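# Loop a rubber band around two bench dogs

## Task

Stretch the rubber band so it wraps once around each of the two bench dogs, sitting against their sides above the board and not over their tops. At the end the board lies flat and motionless on the table, no part of the robot touches the band, the gripper holds nothing, and the arm has released and backed away.

## Robot and tools

ROBOT. A single six-joint arm with a two-finger gripper. In every row and every per-joint list in a result, the joints come in this fixed order: elbow, waist, wrist pitch, wrist yaw, shoulder, wrist roll. A row adds a seventh number for the gripper opening. Trust this order over any other naming.

FRAMES. Positions in results use the scene frame. Its origin is on the table surface under the arm's base, +z is up, and +y is to the left when facing along +x. The base may sit slightly tilted. In the gripper's own frame the fingers point along +x and close along y. end_effector_position is the midpoint between the finger pads, roughly 3 to 4 cm behind the tips. The reported hand position gets less accurate at long reach.

execute_actions(actions): actions is a list of actions run in order, and an empty list just returns the current state and images. Each action is a list of up to 15 rows. Each row is 7 numbers in [-1, 1] and lasts one control step of 1/30 s. If fewer than 15 rows are given, the last row repeats to fill 15. The first six numbers are joint offsets, scaled so 1.0 equals 0.9615 rad for elbow, waist and shoulder, 1.713 rad for wrist pitch, 1.767 rad for wrist yaw and 1.728 rad for wrist roll. Every row in an action is measured from the joint angles at the start of that action, not from the previous row. For the first action in a call, that start is the most recent reported angles. The seventh number is an absolute opening: +1 is fully open, the empty fingers touch near -0.80, and values down to -1 close no further. Going from open to shut needs at least about 0.5 s.

Joint ranges (rad): waist -3.054 to 3.054, shoulder 0.000 to 3.142, elbow 0.000 to 2.356, wrist pitch -1.571 to 1.571, wrist yaw -1.571 to 1.571, wrist roll -3.142 to 3.142; the true ends may differ by up to 0.010. An action that pushes a joint more than 0.010 rad outward beyond its range is rejected; if the first action of a call (or any malformed action) fails, nothing in the call runs. A joint asked beyond its real end is clipped there, and the result may say "joint sent to its limit"; missing that line does not prove more travel is available.

move(target, speed, blocking): target is one row of 7 numbers laid out exactly as above. The six joint values are offsets from the Joint positions in the latest result that shows them, not from wherever the arm happens to be when the move begins. The gripper value is absolute and is applied at the start. All joints follow paths that finish together, so the hand traces a curve, and paths ignore obstacles. speed (rad/s, 0.01 to 2, default 0.5) caps the joint with the longest travel; paths last between 0.5 and 10 s and are cut off at 10 s. blocking=false returns after 0.5 s while motion continues; until a result shows the move ended, you must use wait or stop before sending actions or another move. The extra "move:" line reports the ending (done, off_target, moving, held, fault), limits=held or limits=none, and which joint is farthest from its target. Faster moves strike harder, and targets set deeper past a contact press harder.

wait(seconds): 0 to 10; the arm keeps its last command and any running move continues. stop(): brakes a running move (fingers keep moving); fast motion needs room to stop.

zoom_image(camera, region): camera is cam_low or cam_wrist (both 672x504). region is [x0, y0, x1, y1] in pixels from the top-left corner, at most 504 by 504.

finished_scene(scene): pass the current scene's number to end it for good; the goal must already hold and stay held.

RESULTS. The state line gives hand position (m), orientation quaternion wxyz and velocities. Joint positions (rad) and Joint velocities end with the pad gap in metres (0.088 when fully open). Joint targets shows what the joints are currently being driven toward. grip_measured gives the opening on the command scale; grip_effort_n is the motor's effort in newtons (negative closes), not the pad force, and it can read high while moving or at a stop. Joint torques and External joint torques follow joint order and include friction and noise. "joint command not followed" means a clearance check altered targets. MOTOR HOT appears from 50 °C; at 95 °C an OVER-TEMPERATURE FAULT halts the arm and it may eventually go limp.

MOTION LIMITS. Each step, a joint's target stays within a lead of its measured angle: 0.211 rad for elbow, waist and shoulder, 0.213 wrist pitch, 0.267 wrist yaw, 0.228 wrist roll. Targets that would shift the hand over 70 mm from its measured spot are scaled back. Large turns therefore span several actions, and unfinished motion should be re-commanded. Friction can leave joints short, especially at long reach, so check positions after moving.

GRIPPING. Command about 0.07 below grip_measured for a firm hold, less for lighter. Readings may be off by about 1 mm and read up to 3 mm (0.061) narrow while squeezing. Items thinner than about 3 mm, like a band, get proportionally less force. Pad force tops out near 34 to 49 N.

AVOID. Contact torque reaching a joint's load limit (waist 16.8, shoulder 20.8, elbow 20.8, wrist pitch 5.49, wrist yaw 5.47, wrist roll 5.13 N m, held weight included) triggers a 10 s TORQUE FAULT and skips the rest of the call. Never knock anything off the table. Avoid drops, slips, slams, hard hits and heavy pushing. Brief outside tugs on held parts or nudges to loose items can occur. The arm keeps its last command while you compose a reply.

Each tool is called after "Call:" by a JSON object that holds its "api" and its "payload".

## Session

Call:
{"api": "execute_actions", "payload": {"actions": []}}

Scene clock: 0.00 s.
end_effector_position=(+0.1105, -0.3828, +0.1846) grip_measured=-0.378 grip_effort_n=n/a end_effector_quat_wxyz=(+0.301, +0.507, +0.557, -0.584) end_effector_velocity=(+0.000, +0.002, +0.001) end_effector_angular_velocity=(+0.009, -0.005, +0.001)
Joint names: [elbow, waist, wrist pitch, wrist yaw, shoulder, wrist roll]
Joint positions: [ 1.448 -1.51  -1.127 -0.095  1.391  0.467  0.02 ]
Joint velocities: [-0.002 -0.002 -0.007 -0.007 -0.002 -0.007  0.   ]
Joint torques (N m, as the arm reports them, + toward a larger angle): no reading
External joint torques (N m, as the arm's controller estimates them; a push from outside toward a larger angle lowers the number): no reading
Heat: hottest shoulder 30 °C (+0.0 °C/min).
Joint targets: [1.448 -1.510 -1.127 -0.095 1.391 0.467]

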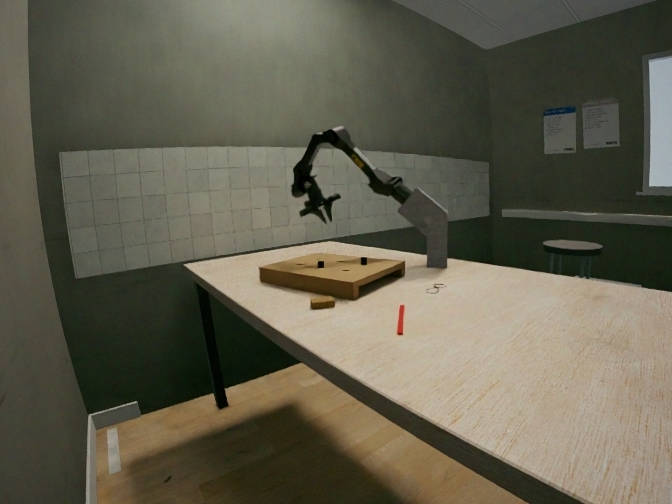

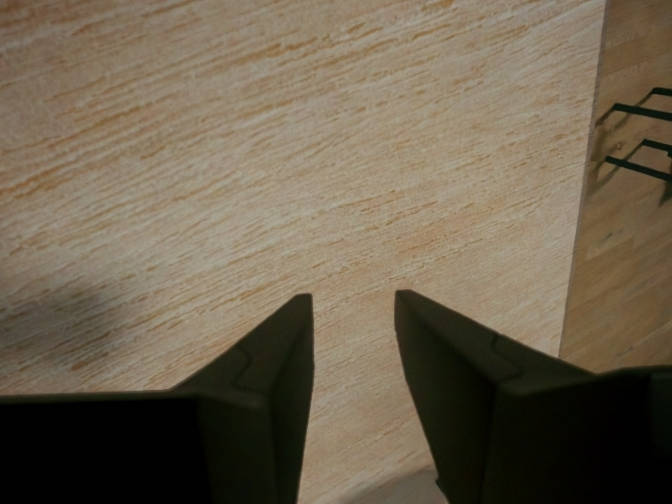

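Call:
{"api": "zoom_image", "payload": {"camera": "cam_low", "region": [250, 240, 480, 345]}}

Region (250, 240, 480, 345) of cam_low's 672x504 image, scaled by 2.191, with more detail than that image has; it fills the top 230 rows of this view, and the rest is white.

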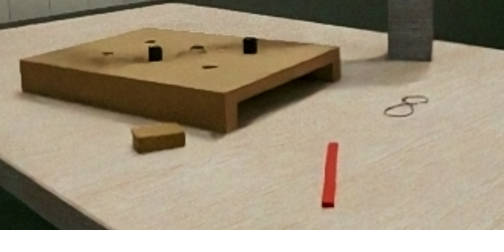

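Call:
{"api": "move", "payload": {"target": [0,1.0,0,0,0,0,0], "speed": 1.2}}

Call:
{"api": "move", "payload": {"target": [-0.157,1.0,0.086,0.208,0.574,0.29,0], "speed": 1.2}}

Call:
{"api": "move", "payload": {"target": [-0.157,0.79,0.086,0.208,0.574,0.29,0], "speed": 1.0}}

Scene clock: 22.40 s.
end_effector_position=(+0.3442, -0.2043, +0.1990) grip_measured=-0.003 grip_effort_n=15.6 end_effector_quat_wxyz=(+0.502, +0.508, +0.679, -0.171) end_effector_velocity=(-0.001, +0.002, +0.002) end_effector_angular_velocity=(+0.011, +0.004, -0.004)
Joint names: [elbow, waist, wrist pitch, wrist yaw, shoulder, wrist roll]
Joint positions: [ 1.448 -0.55  -1.127 -0.097  1.391  0.467  0.039]
Joint velocities: [-0.002  0.002 -0.007 -0.007 -0.002  0.007 -0.   ]
Joint torques (N m, as the arm reports them, + toward a larger angle): [ 4.4   2.33 -0.01 -0.29 -8.93  0.  ]
External joint torques (N m, as the arm's controller estimates them; a push from outside toward a larger angle lowers the number): [-0.09  0.2   0.17  0.02 -0.21  0.02]
Heat: hottest shoulder 36 °C (+16.1 °C/min).
Joint targets: [1.448 -0.548 -1.127 -0.095 1.391 0.467]
move: done; limits=none; farthest joint: the wrist yaw, 0.002 radians from its target (0.000 radians at the start)

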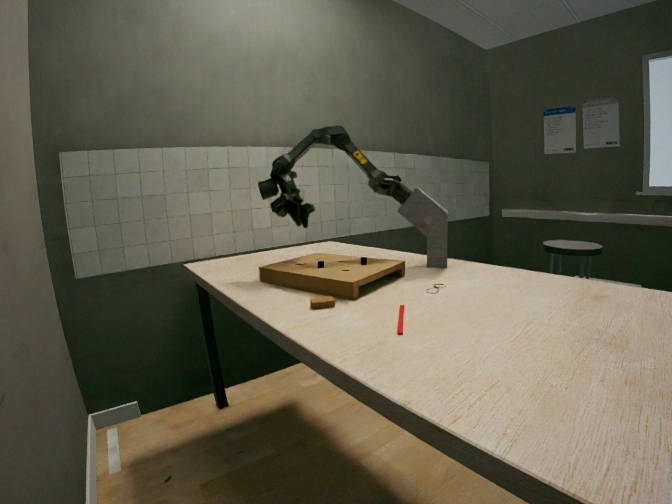

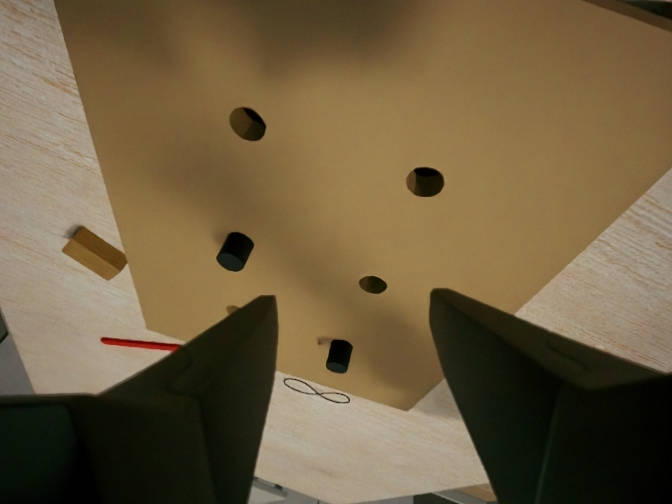

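Scene clock: 24.07 s.
end_effector_position=(+0.3208, +0.1223, +0.2135) grip_measured=-0.003 grip_effort_n=15.1 end_effector_quat_wxyz=(+0.494, +0.268, +0.827, -0.023) end_effector_velocity=(-0.004, +0.000, +0.001) end_effector_angular_velocity=(+0.006, +0.007, +0.016)
Joint names: [elbow, waist, wrist pitch, wrist yaw, shoulder, wrist roll]
Joint positions: [ 1.307  0.412 -0.982  0.268  1.929  0.966  0.039]
Joint velocities: [-0.007  0.002 -0.007 -0.007 -0.002 -0.007 -0.   ]
Joint torques (N m, as the arm reports them, + toward a larger angle): [ 2.35  7.03  0.32 -0.32 -4.29  0.08]
External joint torques (N m, as the arm's controller estimates them; a push from outside toward a larger angle lowers the number): [-0.93  0.33  0.31  0.05  1.46  0.1 ]
Heat: hottest shoulder 36 °C (+15.0 °C/min).
Joint targets: [1.296 0.412 -0.980 0.271 1.943 0.968]
move: off_target; limits=none; farthest joint: the shoulder, 0.014 radians from its target (0.551 radians at the start)

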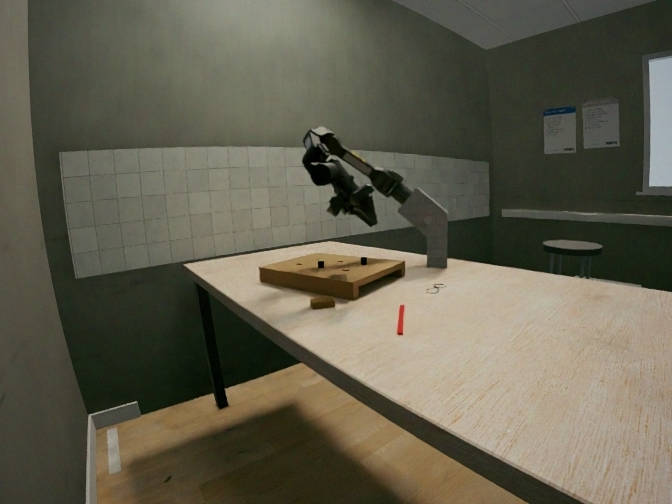

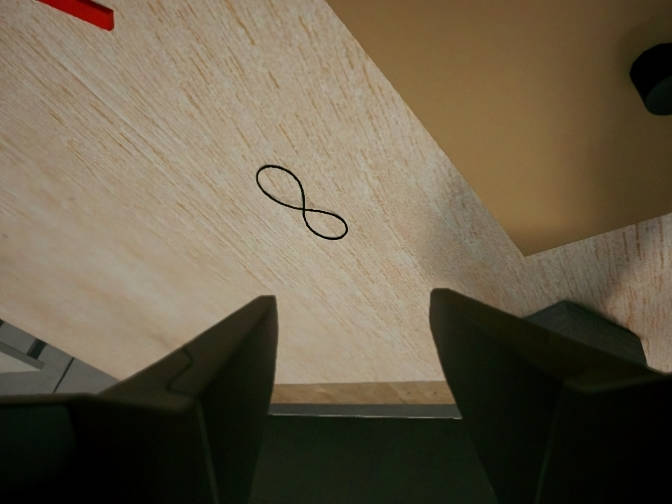

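Scene clock: 25.60 s.
end_effector_position=(+0.1287, +0.2558, +0.2293) grip_measured=-0.003 grip_effort_n=15.6 end_effector_quat_wxyz=(+0.705, +0.020, +0.709, +0.004) end_effector_velocity=(-0.000, +0.001, -0.000) end_effector_angular_velocity=(+0.006, +0.008, -0.013)
Joint names: [elbow, waist, wrist pitch, wrist yaw, shoulder, wrist roll]
Joint positions: [ 1.168  1.171 -0.836  0.633  2.466  1.464  0.039]
Joint velocities: [-0.002 -0.002  0.007 -0.007 -0.002  0.007  0.   ]
Joint torques (N m, as the arm reports them, + toward a larger angle): [ 3.08  5.88  0.59  0.14 -4.6   0.11]
External joint torques (N m, as the arm's controller estimates them; a push from outside toward a larger angle lowers the number): [-1.35  0.21  0.27  0.08  1.64  0.11]
Heat: hottest shoulder 36 °C (+14.1 °C/min).
Joint targets: [1.156 1.171 -0.834 0.636 2.481 1.467]
move: off_target; limits=none; farthest joint: the shoulder, 0.014 radians from its target (0.552 radians at the start)

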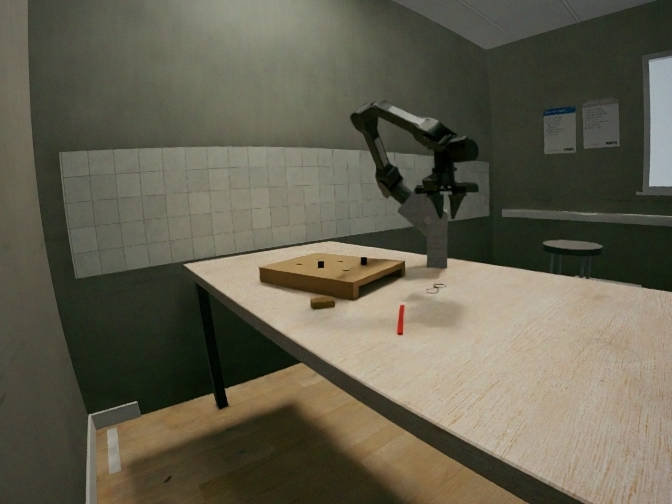

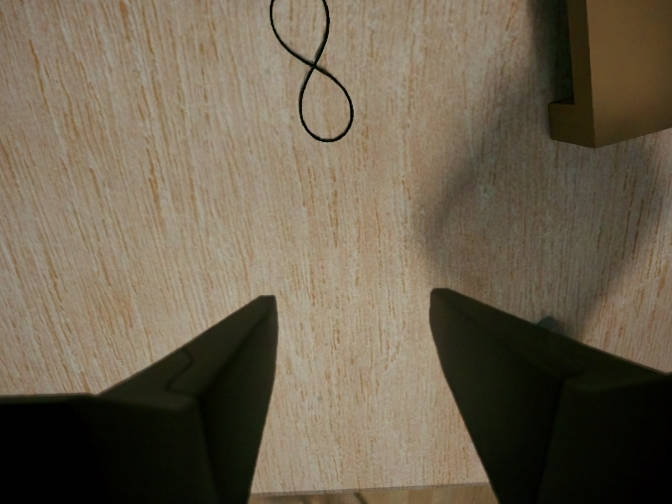

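Call:
{"api": "execute_actions", "payload": {"actions": []}}

Scene clock: 41.20 s.
end_effector_position=(+0.1286, +0.2558, +0.2293) grip_measured=-0.003 grip_effort_n=15.1 end_effector_quat_wxyz=(+0.705, +0.020, +0.709, +0.004) end_effector_velocity=(-0.001, -0.005, -0.000) end_effector_angular_velocity=(-0.018, +0.010, +0.019)
Joint names: [elbow, waist, wrist pitch, wrist yaw, shoulder, wrist roll]
Joint positions: [ 1.168  1.171 -0.836  0.634  2.467  1.465  0.039]
Joint velocities: [-0.002 -0.002 -0.022 -0.007 -0.002 -0.007 -0.   ]
Joint torques (N m, as the arm reports them, + toward a larger angle): [ 3.08  5.96  0.55  0.14 -4.62  0.13]
External joint torques (N m, as the arm's controller estimates them; a push from outside toward a larger angle lowers the number): [-1.28  0.29  0.26  0.08  1.58  0.13]
Heat: hottest shoulder 34 °C (+5.8 °C/min).
Joint targets: [1.156 1.172 -0.835 0.636 2.481 1.467]

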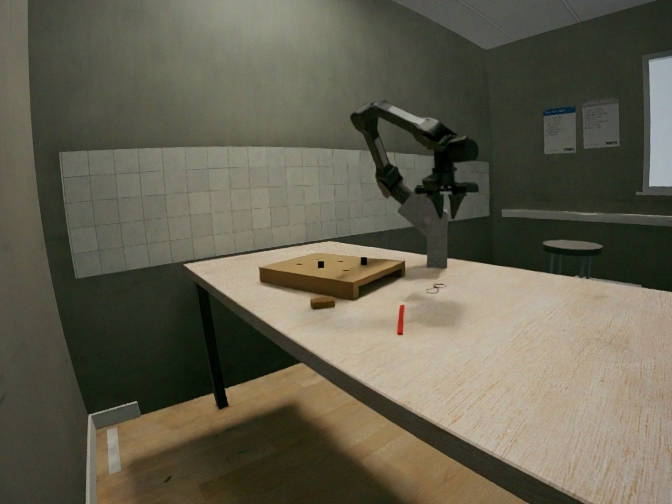

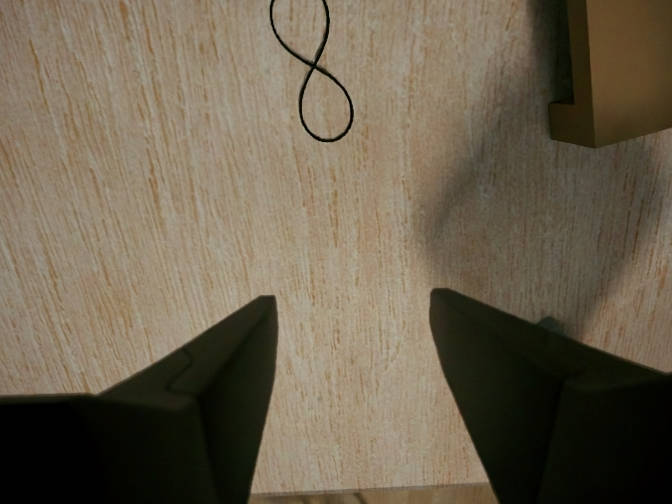

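Call:
{"api": "move", "payload": {"target": [0.106,-0.656,-0.329,0.122,-1.0,-0.48,0], "speed": 0.8}}

Scene clock: 54.80 s.
end_effector_position=(+0.3284, -0.0385, +0.2925) grip_measured=-0.003 grip_effort_n=15.6 end_effector_quat_wxyz=(+0.697, -0.020, +0.717, +0.011) end_effector_velocity=(-0.004, -0.003, -0.001) end_effector_angular_velocity=(-0.006, +0.021, +0.033)
Joint names: [elbow, waist, wrist pitch, wrist yaw, shoulder, wrist roll]
Joint positions: [ 1.265  0.546 -1.398  0.847  1.513  0.638  0.039]
Joint velocities: [-0.002 -0.007 -0.022 -0.007 -0.002 -0.022 -0.   ]
Joint torques (N m, as the arm reports them, + toward a larger angle): [ 4.31  4.31  0.22  0.12 -4.58 -0.03]
External joint torques (N m, as the arm's controller estimates them; a push from outside toward a larger angle lowers the number): [ 0.45 -0.28  0.05  0.1  -1.14 -0.03]
Heat: hottest shoulder 34 °C (+4.4 °C/min).
Joint targets: [1.270 0.541 -1.400 0.849 1.505 0.635]
move: done; limits=none; farthest joint: the shoulder, 0.007 radians from its target (0.961 radians at the start)

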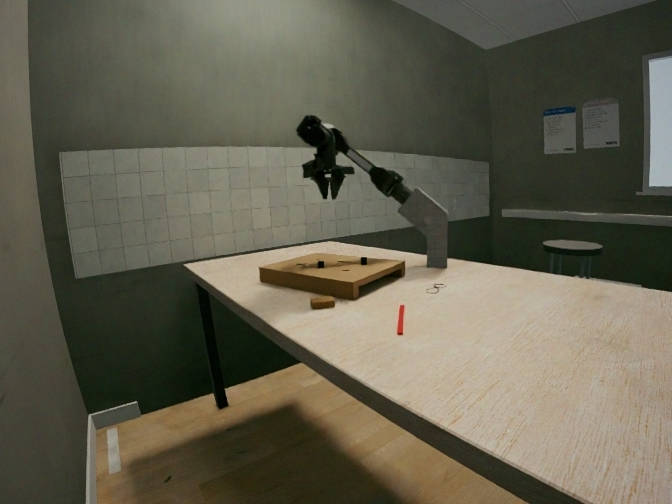

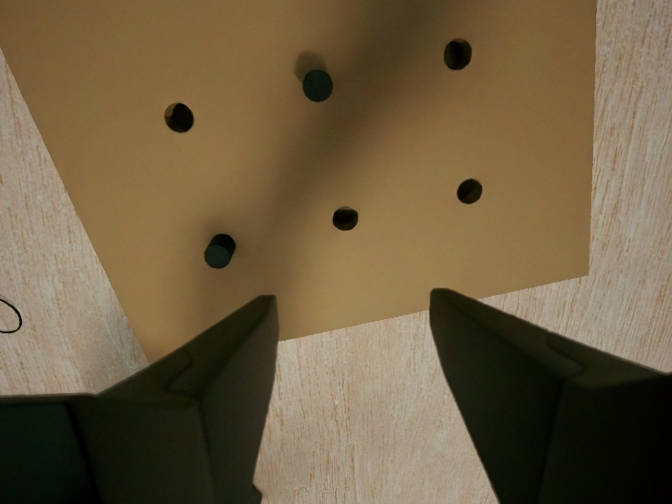

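Call:
{"api": "move", "payload": {"target": [-0.1,0.487,0.459,-0.067,1.0,-0.531,0], "speed": 0.8}}

Call:
{"api": "execute_actions", "payload": {"actions": [[[0,0,0,0,0.15,0,0]],[[0,0,0,0,0,0,0]]]}}

Scene clock: 77.13 s.
end_effector_position=(+0.1820, +0.2768, +0.2034) grip_measured=-0.003 grip_effort_n=15.6 end_effector_quat_wxyz=(+0.567, -0.449, +0.486, +0.490) end_effector_velocity=(-0.003, -0.001, -0.001) end_effector_angular_velocity=(+0.002, +0.022, +0.013)
Joint names: [elbow, waist, wrist pitch, wrist yaw, shoulder, wrist roll]
Joint positions: [ 1.178  1.014 -0.613  0.73   2.459 -0.278  0.039]
Joint velocities: [-0.002 -0.002 -0.007 -0.022 -0.002 -0.007 -0.   ]
Joint torques (N m, as the arm reports them, + toward a larger angle): [ 3.07  6.76  0.7  -0.1  -4.79 -0.06]
External joint torques (N m, as the arm's controller estimates them; a push from outside toward a larger angle lowers the number): [-0.97  0.25  0.25 -0.06  1.52 -0.07]
Heat: hottest shoulder 33 °C (-2.0 °C/min).
Joint targets: [1.169 1.014 -0.611 0.728 2.474 -0.280]
move: off_target; limits=none; farthest joint: the shoulder, 0.015 radians from its target (0.962 radians at the start)

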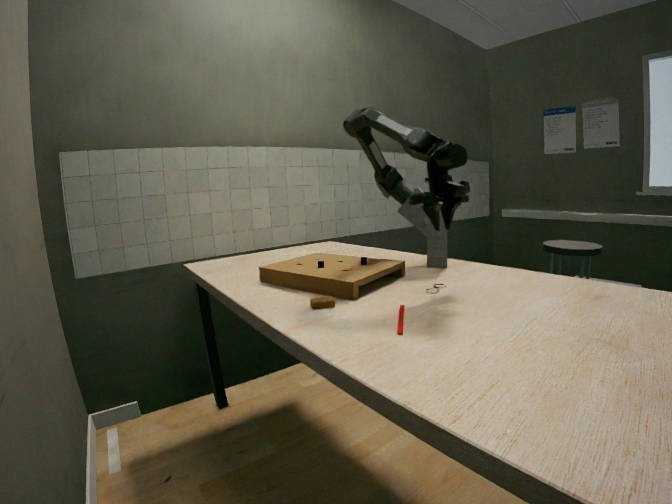

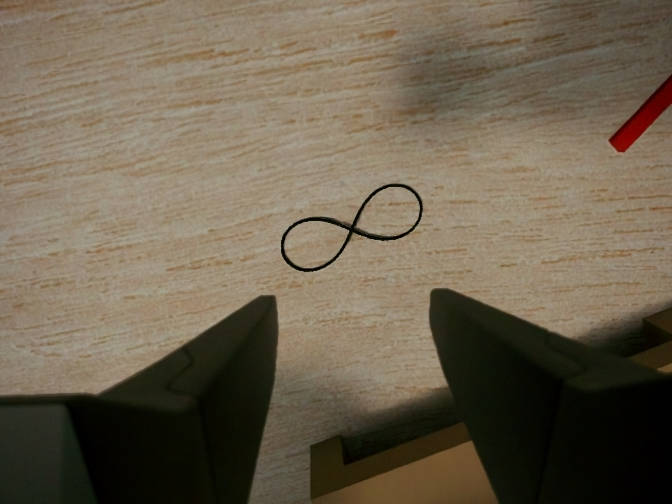

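Scene clock: 78.13 s.
end_effector_position=(+0.1505, +0.2746, +0.1706) grip_measured=-0.003 grip_effort_n=15.1 end_effector_quat_wxyz=(+0.518, -0.488, +0.496, +0.497) end_effector_velocity=(-0.001, -0.002, -0.000) end_effector_angular_velocity=(-0.004, +0.010, +0.011)
Joint names: [elbow, waist, wrist pitch, wrist yaw, shoulder, wrist roll]
Joint positions: [ 1.179  1.015 -0.613  0.729  2.589 -0.278  0.039]
Joint velocities: [-0.002 -0.002 -0.007 -0.007 -0.002 -0.007 -0.   ]
Joint torques (N m, as the arm reports them, + toward a larger angle): [ 3.57  6.55  0.44 -0.03 -6.78  0.01]
External joint torques (N m, as the arm's controller estimates them; a push from outside toward a larger angle lowers the number): [-0.09  0.23  0.12 -0.01 -0.16  0.01]
External joint torques at the end of the 1st action: [-0.34  0.08  0.13  0.02  1.66  0.04]
Heat: hottest shoulder 33 °C (-2.0 °C/min).
Joint targets: [1.179 1.015 -0.613 0.729 2.589 -0.278]

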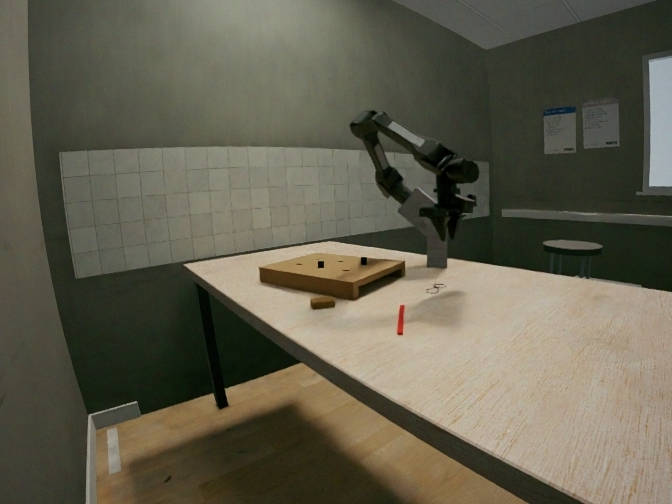

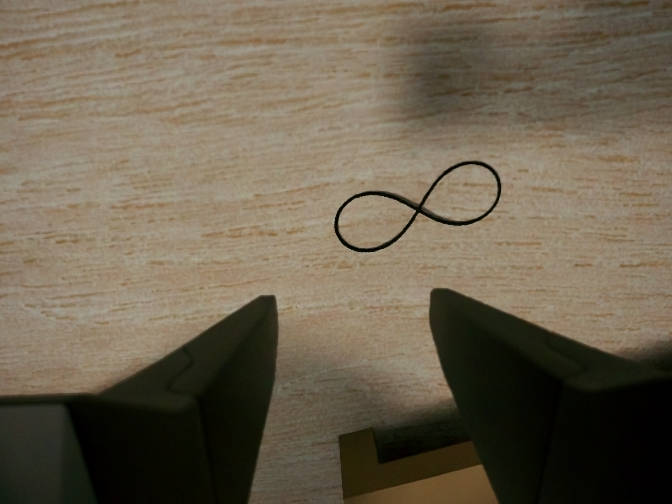

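Call:
{"api": "move", "payload": {"target": [-0.115,-0.258,0.265,0.051,0.19,-0.179,0], "speed": 0.4}}

Scene clock: 90.73 s.
end_effector_position=(+0.1472, +0.2627, +0.0702) grip_measured=-0.003 grip_effort_n=15.1 end_effector_quat_wxyz=(+0.504, -0.497, +0.501, +0.498) end_effector_velocity=(-0.001, -0.002, -0.001) end_effector_angular_velocity=(-0.003, +0.013, +0.023)
Joint names: [elbow, waist, wrist pitch, wrist yaw, shoulder, wrist roll]
Joint positions: [ 1.076  0.773 -0.162  0.817  2.757 -0.584  0.039]
Joint velocities: [-0.002 -0.007 -0.007 -0.007 -0.002 -0.022 -0.   ]
Joint torques (N m, as the arm reports them, + toward a larger angle): [ 1.23  6.23  0.51  0.03 -4.52 -0.01]
External joint torques (N m, as the arm's controller estimates them; a push from outside toward a larger angle lowers the number): [-0.57 -0.22  0.27  0.07  1.53 -0.01]
Heat: hottest waist 34 °C (-1.0 °C/min).
Joint targets: [1.069 0.767 -0.160 0.819 2.771 -0.587]
move: off_target; limits=none; farthest joint: the shoulder, 0.015 radians from its target (0.183 radians at the start)

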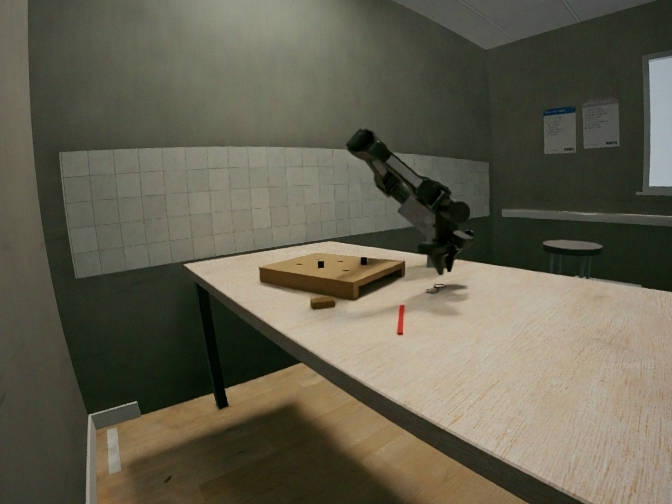

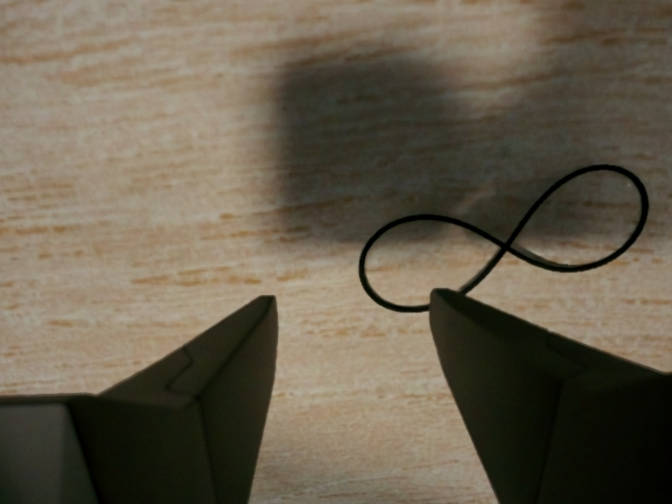

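Call:
{"api": "move", "payload": {"target": [-0.028,-0.109,0.103,0.014,0.074,-0.083,0], "speed": 0.2}}

Scene clock: 100.50 s.
end_effector_position=(+0.1477, +0.2560, +0.0380) grip_measured=-0.003 grip_effort_n=15.1 end_effector_quat_wxyz=(+0.500, -0.500, +0.501, +0.499) end_effector_velocity=(+0.002, -0.001, -0.000) end_effector_angular_velocity=(-0.002, -0.007, +0.000)
Joint names: [elbow, waist, wrist pitch, wrist yaw, shoulder, wrist roll]
Joint positions: [ 1.054  0.676  0.012  0.84   2.813 -0.725  0.039]
Joint velocities: [-0.002 -0.002  0.007  0.007 -0.002 -0.007 -0.   ]
Joint torques (N m, as the arm reports them, + toward a larger angle): [ 0.81  5.98  0.6   0.02 -4.11 -0.06]
External joint torques (N m, as the arm's controller estimates them; a push from outside toward a larger angle lowers the number): [-0.39 -0.46  0.36  0.07  1.69 -0.07]
Heat: hottest waist 34 °C (+0.0 °C/min).
Joint targets: [1.050 0.668 0.015 0.842 2.828 -0.728]
move: off_target; limits=none; farthest joint: the shoulder, 0.015 radians from its target (0.071 radians at the start)

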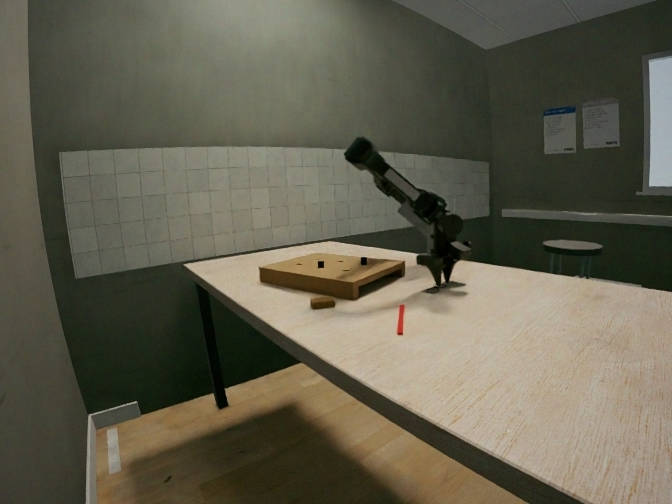

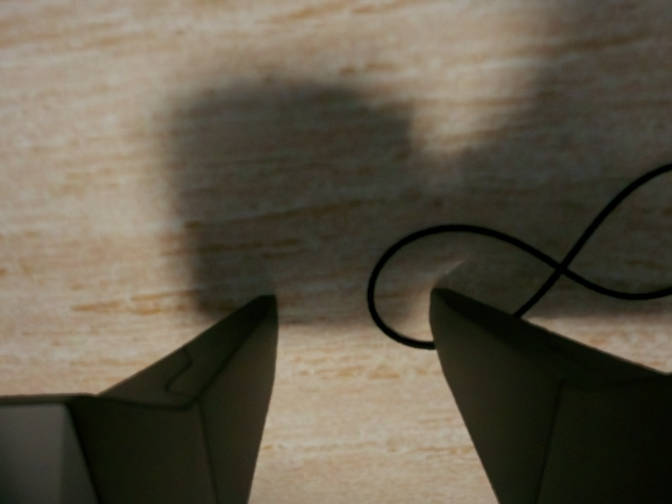

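Call:
{"api": "execute_actions", "payload": {"actions": [[[0,0,0,0,0,0,-0.5]],[[0,0,0,0,0,0,-1]],[[0,0,0,0,0,0,-1]]]}}

Scene clock: 105.17 s.
end_effector_position=(+0.1480, +0.2564, +0.0383) grip_measured=-0.804 grip_effort_n=-83.5 end_effector_quat_wxyz=(+0.501, -0.500, +0.500, +0.499) end_effector_velocity=(+0.002, +0.002, +0.000) end_effector_angular_velocity=(+0.010, +0.002, -0.003)
Joint names: [elbow, waist, wrist pitch, wrist yaw, shoulder, wrist roll]
Joint positions: [ 1.054  0.678  0.013  0.841  2.813 -0.725  0.   ]
Joint velocities: [ 0.002 -0.002  0.007 -0.007 -0.002 -0.007  0.   ]
Joint torques (N m, as the arm reports them, + toward a larger angle): [ 1.31  6.71  0.38 -0.07 -5.79  0.04]
External joint torques (N m, as the arm's controller estimates them; a push from outside toward a larger angle lowers the number): [ 0.16  0.26  0.15 -0.02 -0.02  0.04]
External joint torques at the end of the 1st action: [ 0.21  0.21  0.02 -0.08 -0.13  0.04]
External joint torques at the end of the 2nd action: [ 0.14  0.1   0.15  0.   -0.17  0.05]
Heat: hottest waist 35 °C (+1.0 °C/min).
Joint targets: [1.054 0.678 0.013 0.841 2.813 -0.725]

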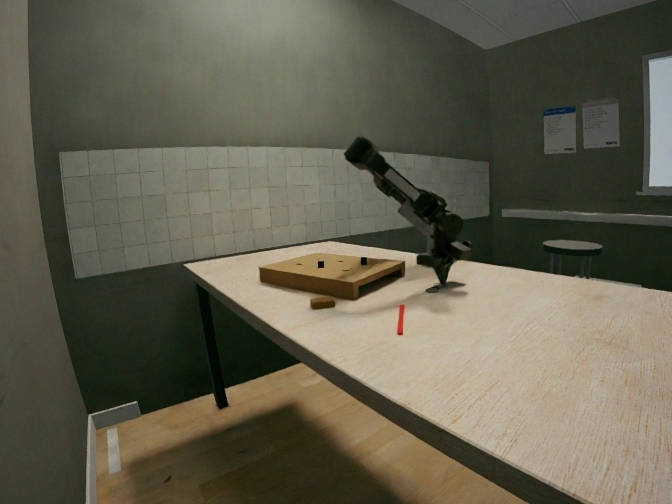

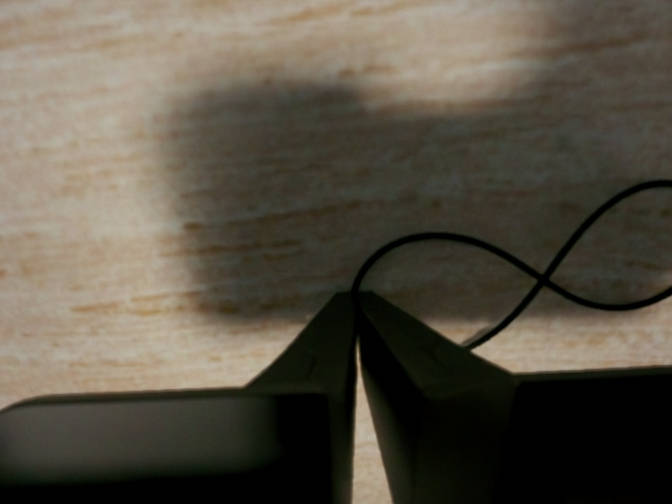

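Call:
{"api": "move", "payload": {"target": [0.129,0.35,-0.365,-0.062,-0.43,0.259,-1], "speed": 0.5}}

Scene clock: 110.70 s.
end_effector_position=(+0.1926, +0.2749, +0.2151) grip_measured=-0.804 grip_effort_n=-83.5 end_effector_quat_wxyz=(+0.584, -0.436, +0.481, +0.487) end_effector_velocity=(+0.001, -0.004, -0.000) end_effector_angular_velocity=(-0.017, -0.003, +0.016)
Joint names: [elbow, waist, wrist pitch, wrist yaw, shoulder, wrist roll]
Joint positions: [ 1.171  1.015 -0.61   0.734  2.41  -0.28   0.   ]
Joint velocities: [ 0.002 -0.002 -0.022  0.007 -0.002 -0.007  0.   ]
Joint torques (N m, as the arm reports them, + toward a larger angle): [ 4.76  6.76  0.49 -0.12 -7.56  0.14]
External joint torques (N m, as the arm's controller estimates them; a push from outside toward a larger angle lowers the number): [ 0.49  0.24 -0.04 -0.09 -1.32  0.13]
Heat: hottest waist 35 °C (+1.0 °C/min).
Joint targets: [1.178 1.014 -0.612 0.731 2.400 -0.278]
move: done; limits=none; farthest joint: the shoulder, 0.010 radians from its target (0.414 radians at the start)

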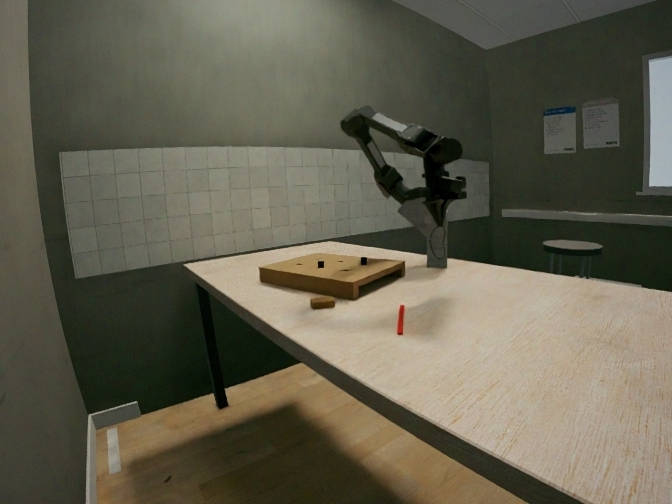

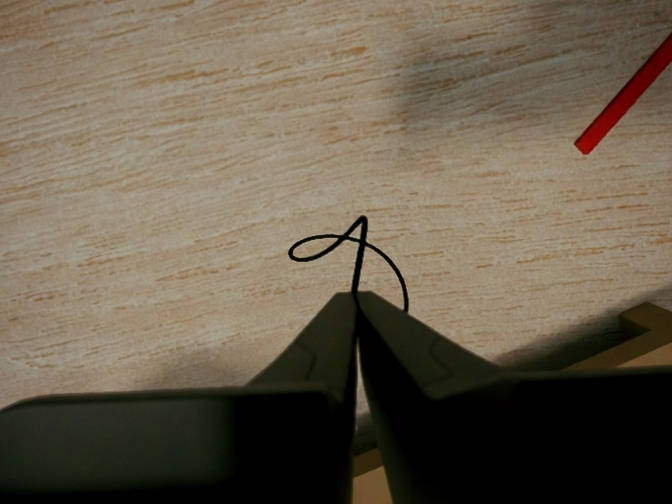

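Call:
{"api": "zoom_image", "payload": {"camera": "cam_low", "region": [390,180,490,280]}}

Call:
{"api": "zoom_image", "payload": {"camera": "cam_wrist", "region": [260,180,460,340]}}

Region (390, 180, 490, 280) of cam_low's 672x504 image, scaled by 5.040, with more detail than that image has.

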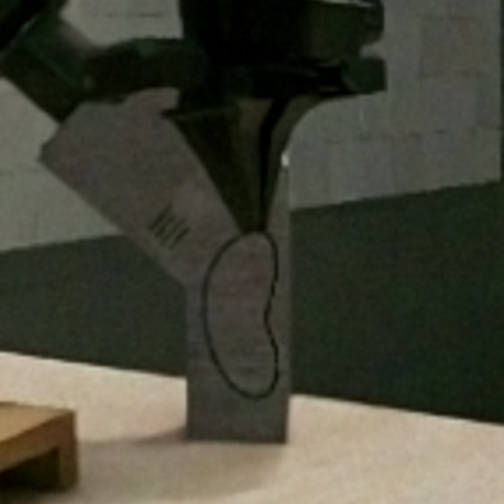

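Region (260, 180, 460, 340) of cam_wrist's 672x504 image, scaled by 2.520, with more detail than that image has; it fills the top 403 rows of this view, and the rest is white.

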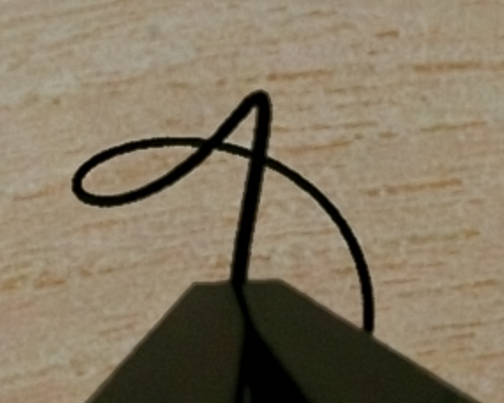

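Call:
{"api": "move", "payload": {"target": [0.1,0,-0.05,0,-0.22,0,-1], "speed": 0.6}}

Scene clock: 126.93 s.
end_effector_position=(+0.2553, +0.2670, +0.2859) grip_measured=-0.804 grip_effort_n=-83.5 end_effector_quat_wxyz=(+0.659, -0.366, +0.459, +0.471) end_effector_velocity=(-0.003, -0.004, -0.002) end_effector_angular_velocity=(-0.016, +0.006, +0.036)
Joint names: [elbow, waist, wrist pitch, wrist yaw, shoulder, wrist roll]
Joint positions: [ 1.262  1.015 -0.693  0.734  2.206 -0.28   0.   ]
Joint velocities: [-0.002 -0.002 -0.022 -0.007 -0.002 -0.022  0.   ]
Joint torques (N m, as the arm reports them, + toward a larger angle): [ 5.45  6.93  0.7  -0.07 -6.86  0.02]
External joint torques (N m, as the arm's controller estimates them; a push from outside toward a larger angle lowers the number): [ 0.61  0.1  -0.06 -0.01 -1.22  0.02]
Heat: hottest waist 36 °C (+3.0 °C/min).
Joint targets: [1.267 1.015 -0.695 0.734 2.198 -0.280]
move: done; limits=none; farthest joint: the shoulder, 0.007 radians from its target (0.211 radians at the start)

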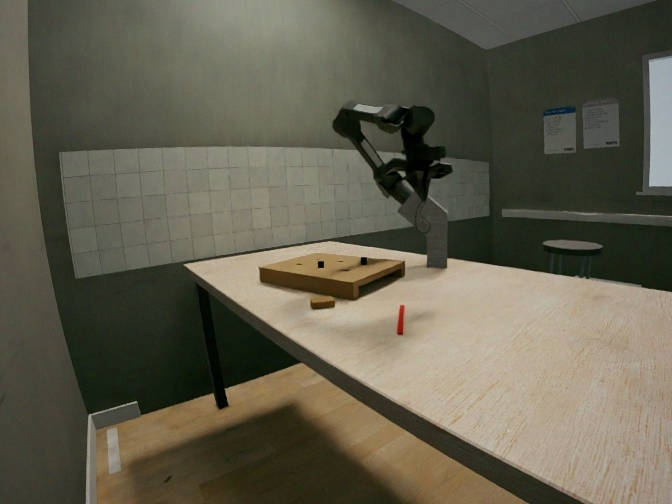

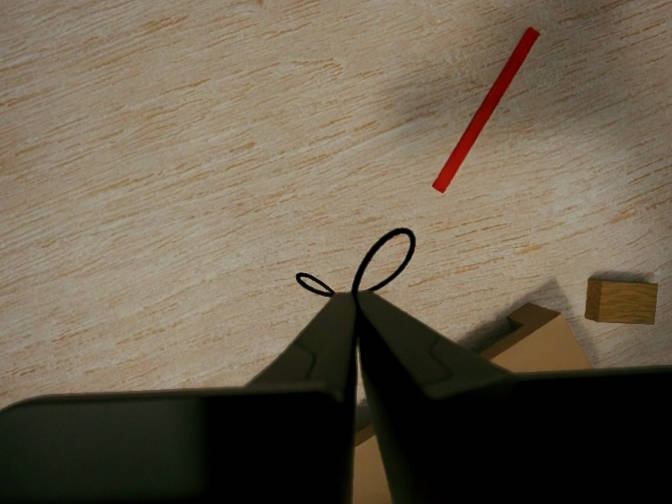

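Deltas to target: e +.209, w −.613, p −.551, ψ +.113, s −.54, ρ −.32.

Call:
{"api": "move", "payload": {"target": [0.225,-0.643,-0.322,0.064,-0.565,-0.185,-1], "speed": 0.6}}

Scene clock: 131.57 s.
end_effector_position=(+0.3967, -0.0364, +0.2683) grip_measured=-0.804 grip_effort_n=-83.5 end_effector_quat_wxyz=(+0.614, -0.348, +0.616, +0.349) end_effector_velocity=(+0.001, -0.003, -0.002) end_effector_angular_velocity=(-0.008, -0.003, -0.003)
Joint names: [elbow, waist, wrist pitch, wrist yaw, shoulder, wrist roll]
Joint positions: [ 1.472  0.403 -1.242  0.845  1.67  -0.597  0.   ]
Joint velocities: [-0.002 -0.007  0.007  0.007 -0.002 -0.007  0.   ]
Joint torques (N m, as the arm reports them, + toward a larger angle): [ 4.5   5.45  0.23  0.03 -6.29 -0.04]
External joint torques (N m, as the arm's controller estimates them; a push from outside toward a larger angle lowers the number): [ 0.55 -0.24  0.    0.07 -1.14 -0.04]
Heat: hottest waist 37 °C (+4.0 °C/min).
Joint targets: [1.478 0.397 -1.245 0.847 1.663 -0.600]
move: done; limits=none; farthest joint: the shoulder, 0.007 radians from its target (0.543 radians at the start)

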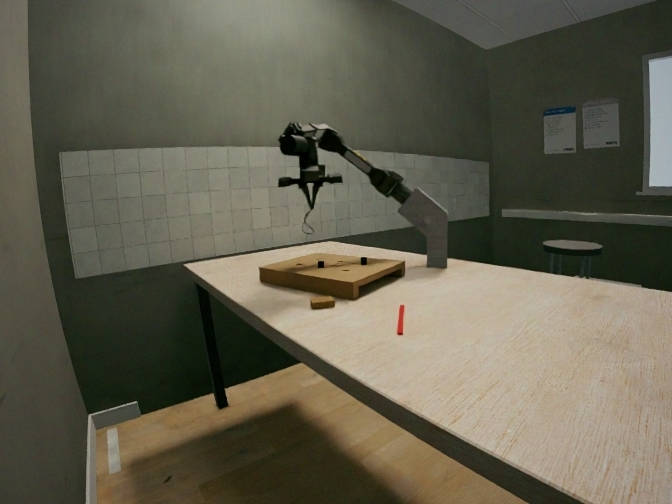

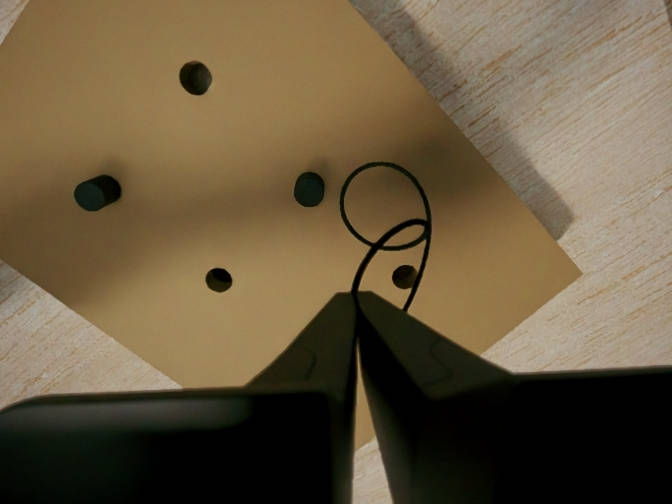

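Call:
{"api": "move", "payload": {"target": [-0.214,-0.185,0.204,-0.021,-0.04,-0.145,-1], "speed": 0.3}}

Call:
{"api": "zoom_image", "payload": {"camera": "cam_low", "region": [260,180,400,300]}}

Scene clock: 157.47 s.
end_effector_position=(+0.3934, -0.0463, +0.2036) grip_measured=-0.804 grip_effort_n=-83.5 end_effector_quat_wxyz=(+0.614, -0.349, +0.617, +0.348) end_effector_velocity=(-0.001, -0.000, -0.000) end_effector_angular_velocity=(+0.007, -0.002, +0.000)
Joint names: [elbow, waist, wrist pitch, wrist yaw, shoulder, wrist roll]
Joint positions: [ 1.278  0.23  -0.895  0.809  1.641 -0.845  0.   ]
Joint velocities: [-0.007 -0.002  0.007 -0.007 -0.007 -0.007  0.   ]
Joint torques (N m, as the arm reports them, + toward a larger angle): [ 2.67  5.18  0.49 -0.13 -7.11 -0.05]
External joint torques (N m, as the arm's controller estimates them; a push from outside toward a larger angle lowers the number): [-1.09 -0.23  0.27 -0.08 -1.27 -0.05]
Heat: hottest waist 36 °C (+2.0 °C/min).
Joint targets: [1.266 0.225 -0.893 0.807 1.631 -0.848]
move: off_target; limits=none; farthest joint: the elbow, 0.012 radians from its target (0.206 radians at the start)

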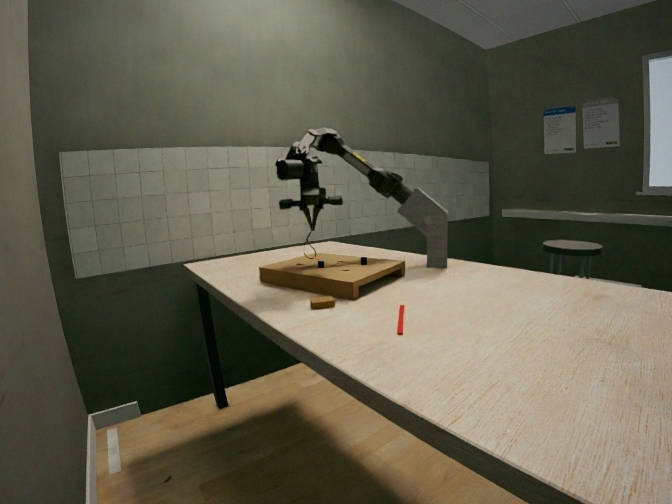

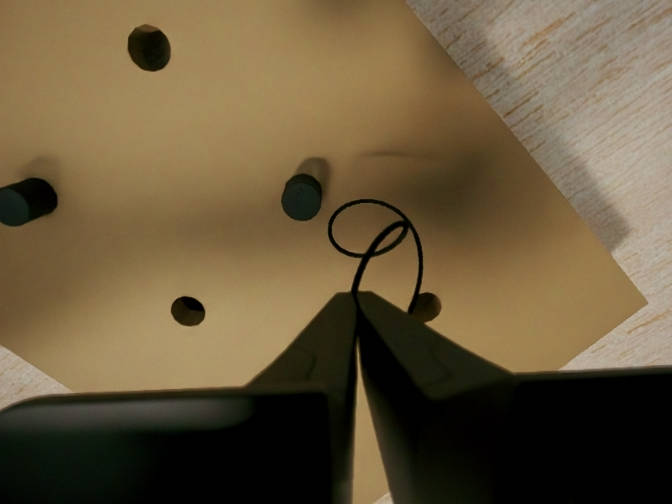

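Region (260, 180, 400, 300) of cam_low's 672x504 image, scaled by 3.600, with more detail than that image has; it fills the top 432 rows of this view, and the rest is white.

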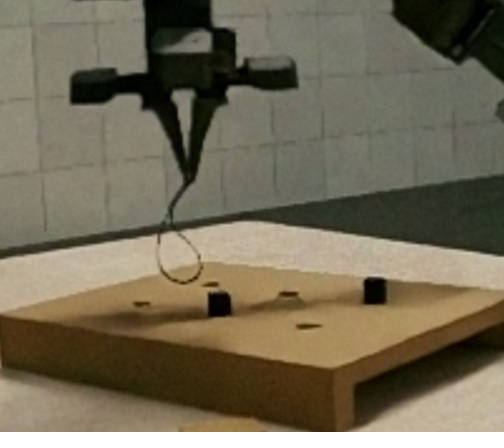

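Call:
{"api": "move", "payload": {"target": [0.115,0.09,-0.1,0.01,0.015,0.07,-1], "speed": 0.4}}

Scene clock: 183.43 s.
end_effector_position=(+0.3991, -0.0428, +0.2392) grip_measured=-0.804 grip_effort_n=-83.5 end_effector_quat_wxyz=(+0.621, -0.344, +0.613, +0.346) end_effector_velocity=(-0.002, +0.001, -0.002) end_effector_angular_velocity=(+0.003, +0.011, +0.029)
Joint names: [elbow, waist, wrist pitch, wrist yaw, shoulder, wrist roll]
Joint positions: [ 1.38   0.317 -1.064  0.825  1.642 -0.727  0.   ]
Joint velocities: [-0.002 -0.002 -0.007 -0.007  0.002 -0.022  0.   ]
Joint torques (N m, as the arm reports them, + toward a larger angle): [ 4.6   5.68  0.22  0.04 -4.2   0.1 ]
External joint torques (N m, as the arm's controller estimates them; a push from outside toward a larger angle lowers the number): [0.75 0.16 0.   0.09 1.22 0.1 ]
Heat: hottest shoulder 37 °C (+1.0 °C/min).
Joint targets: [1.389 0.317 -1.066 0.827 1.656 -0.724]
move: off_target; limits=none; farthest joint: the shoulder, 0.013 radians from its target (0.014 radians at the start)

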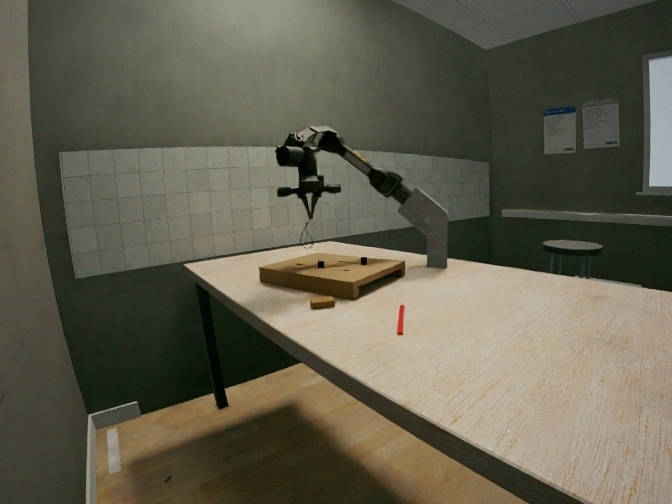

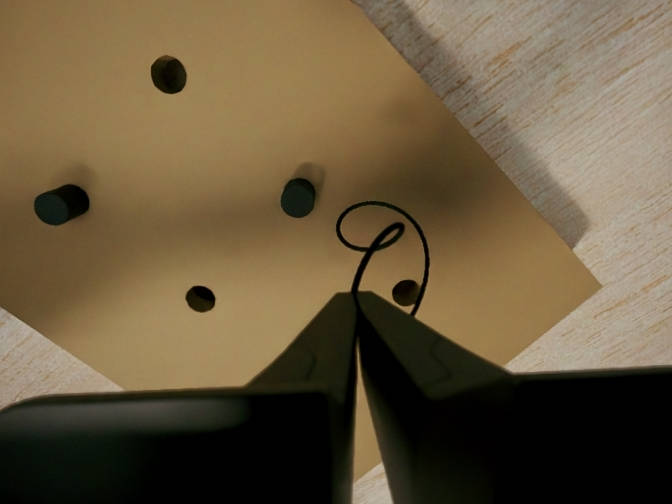

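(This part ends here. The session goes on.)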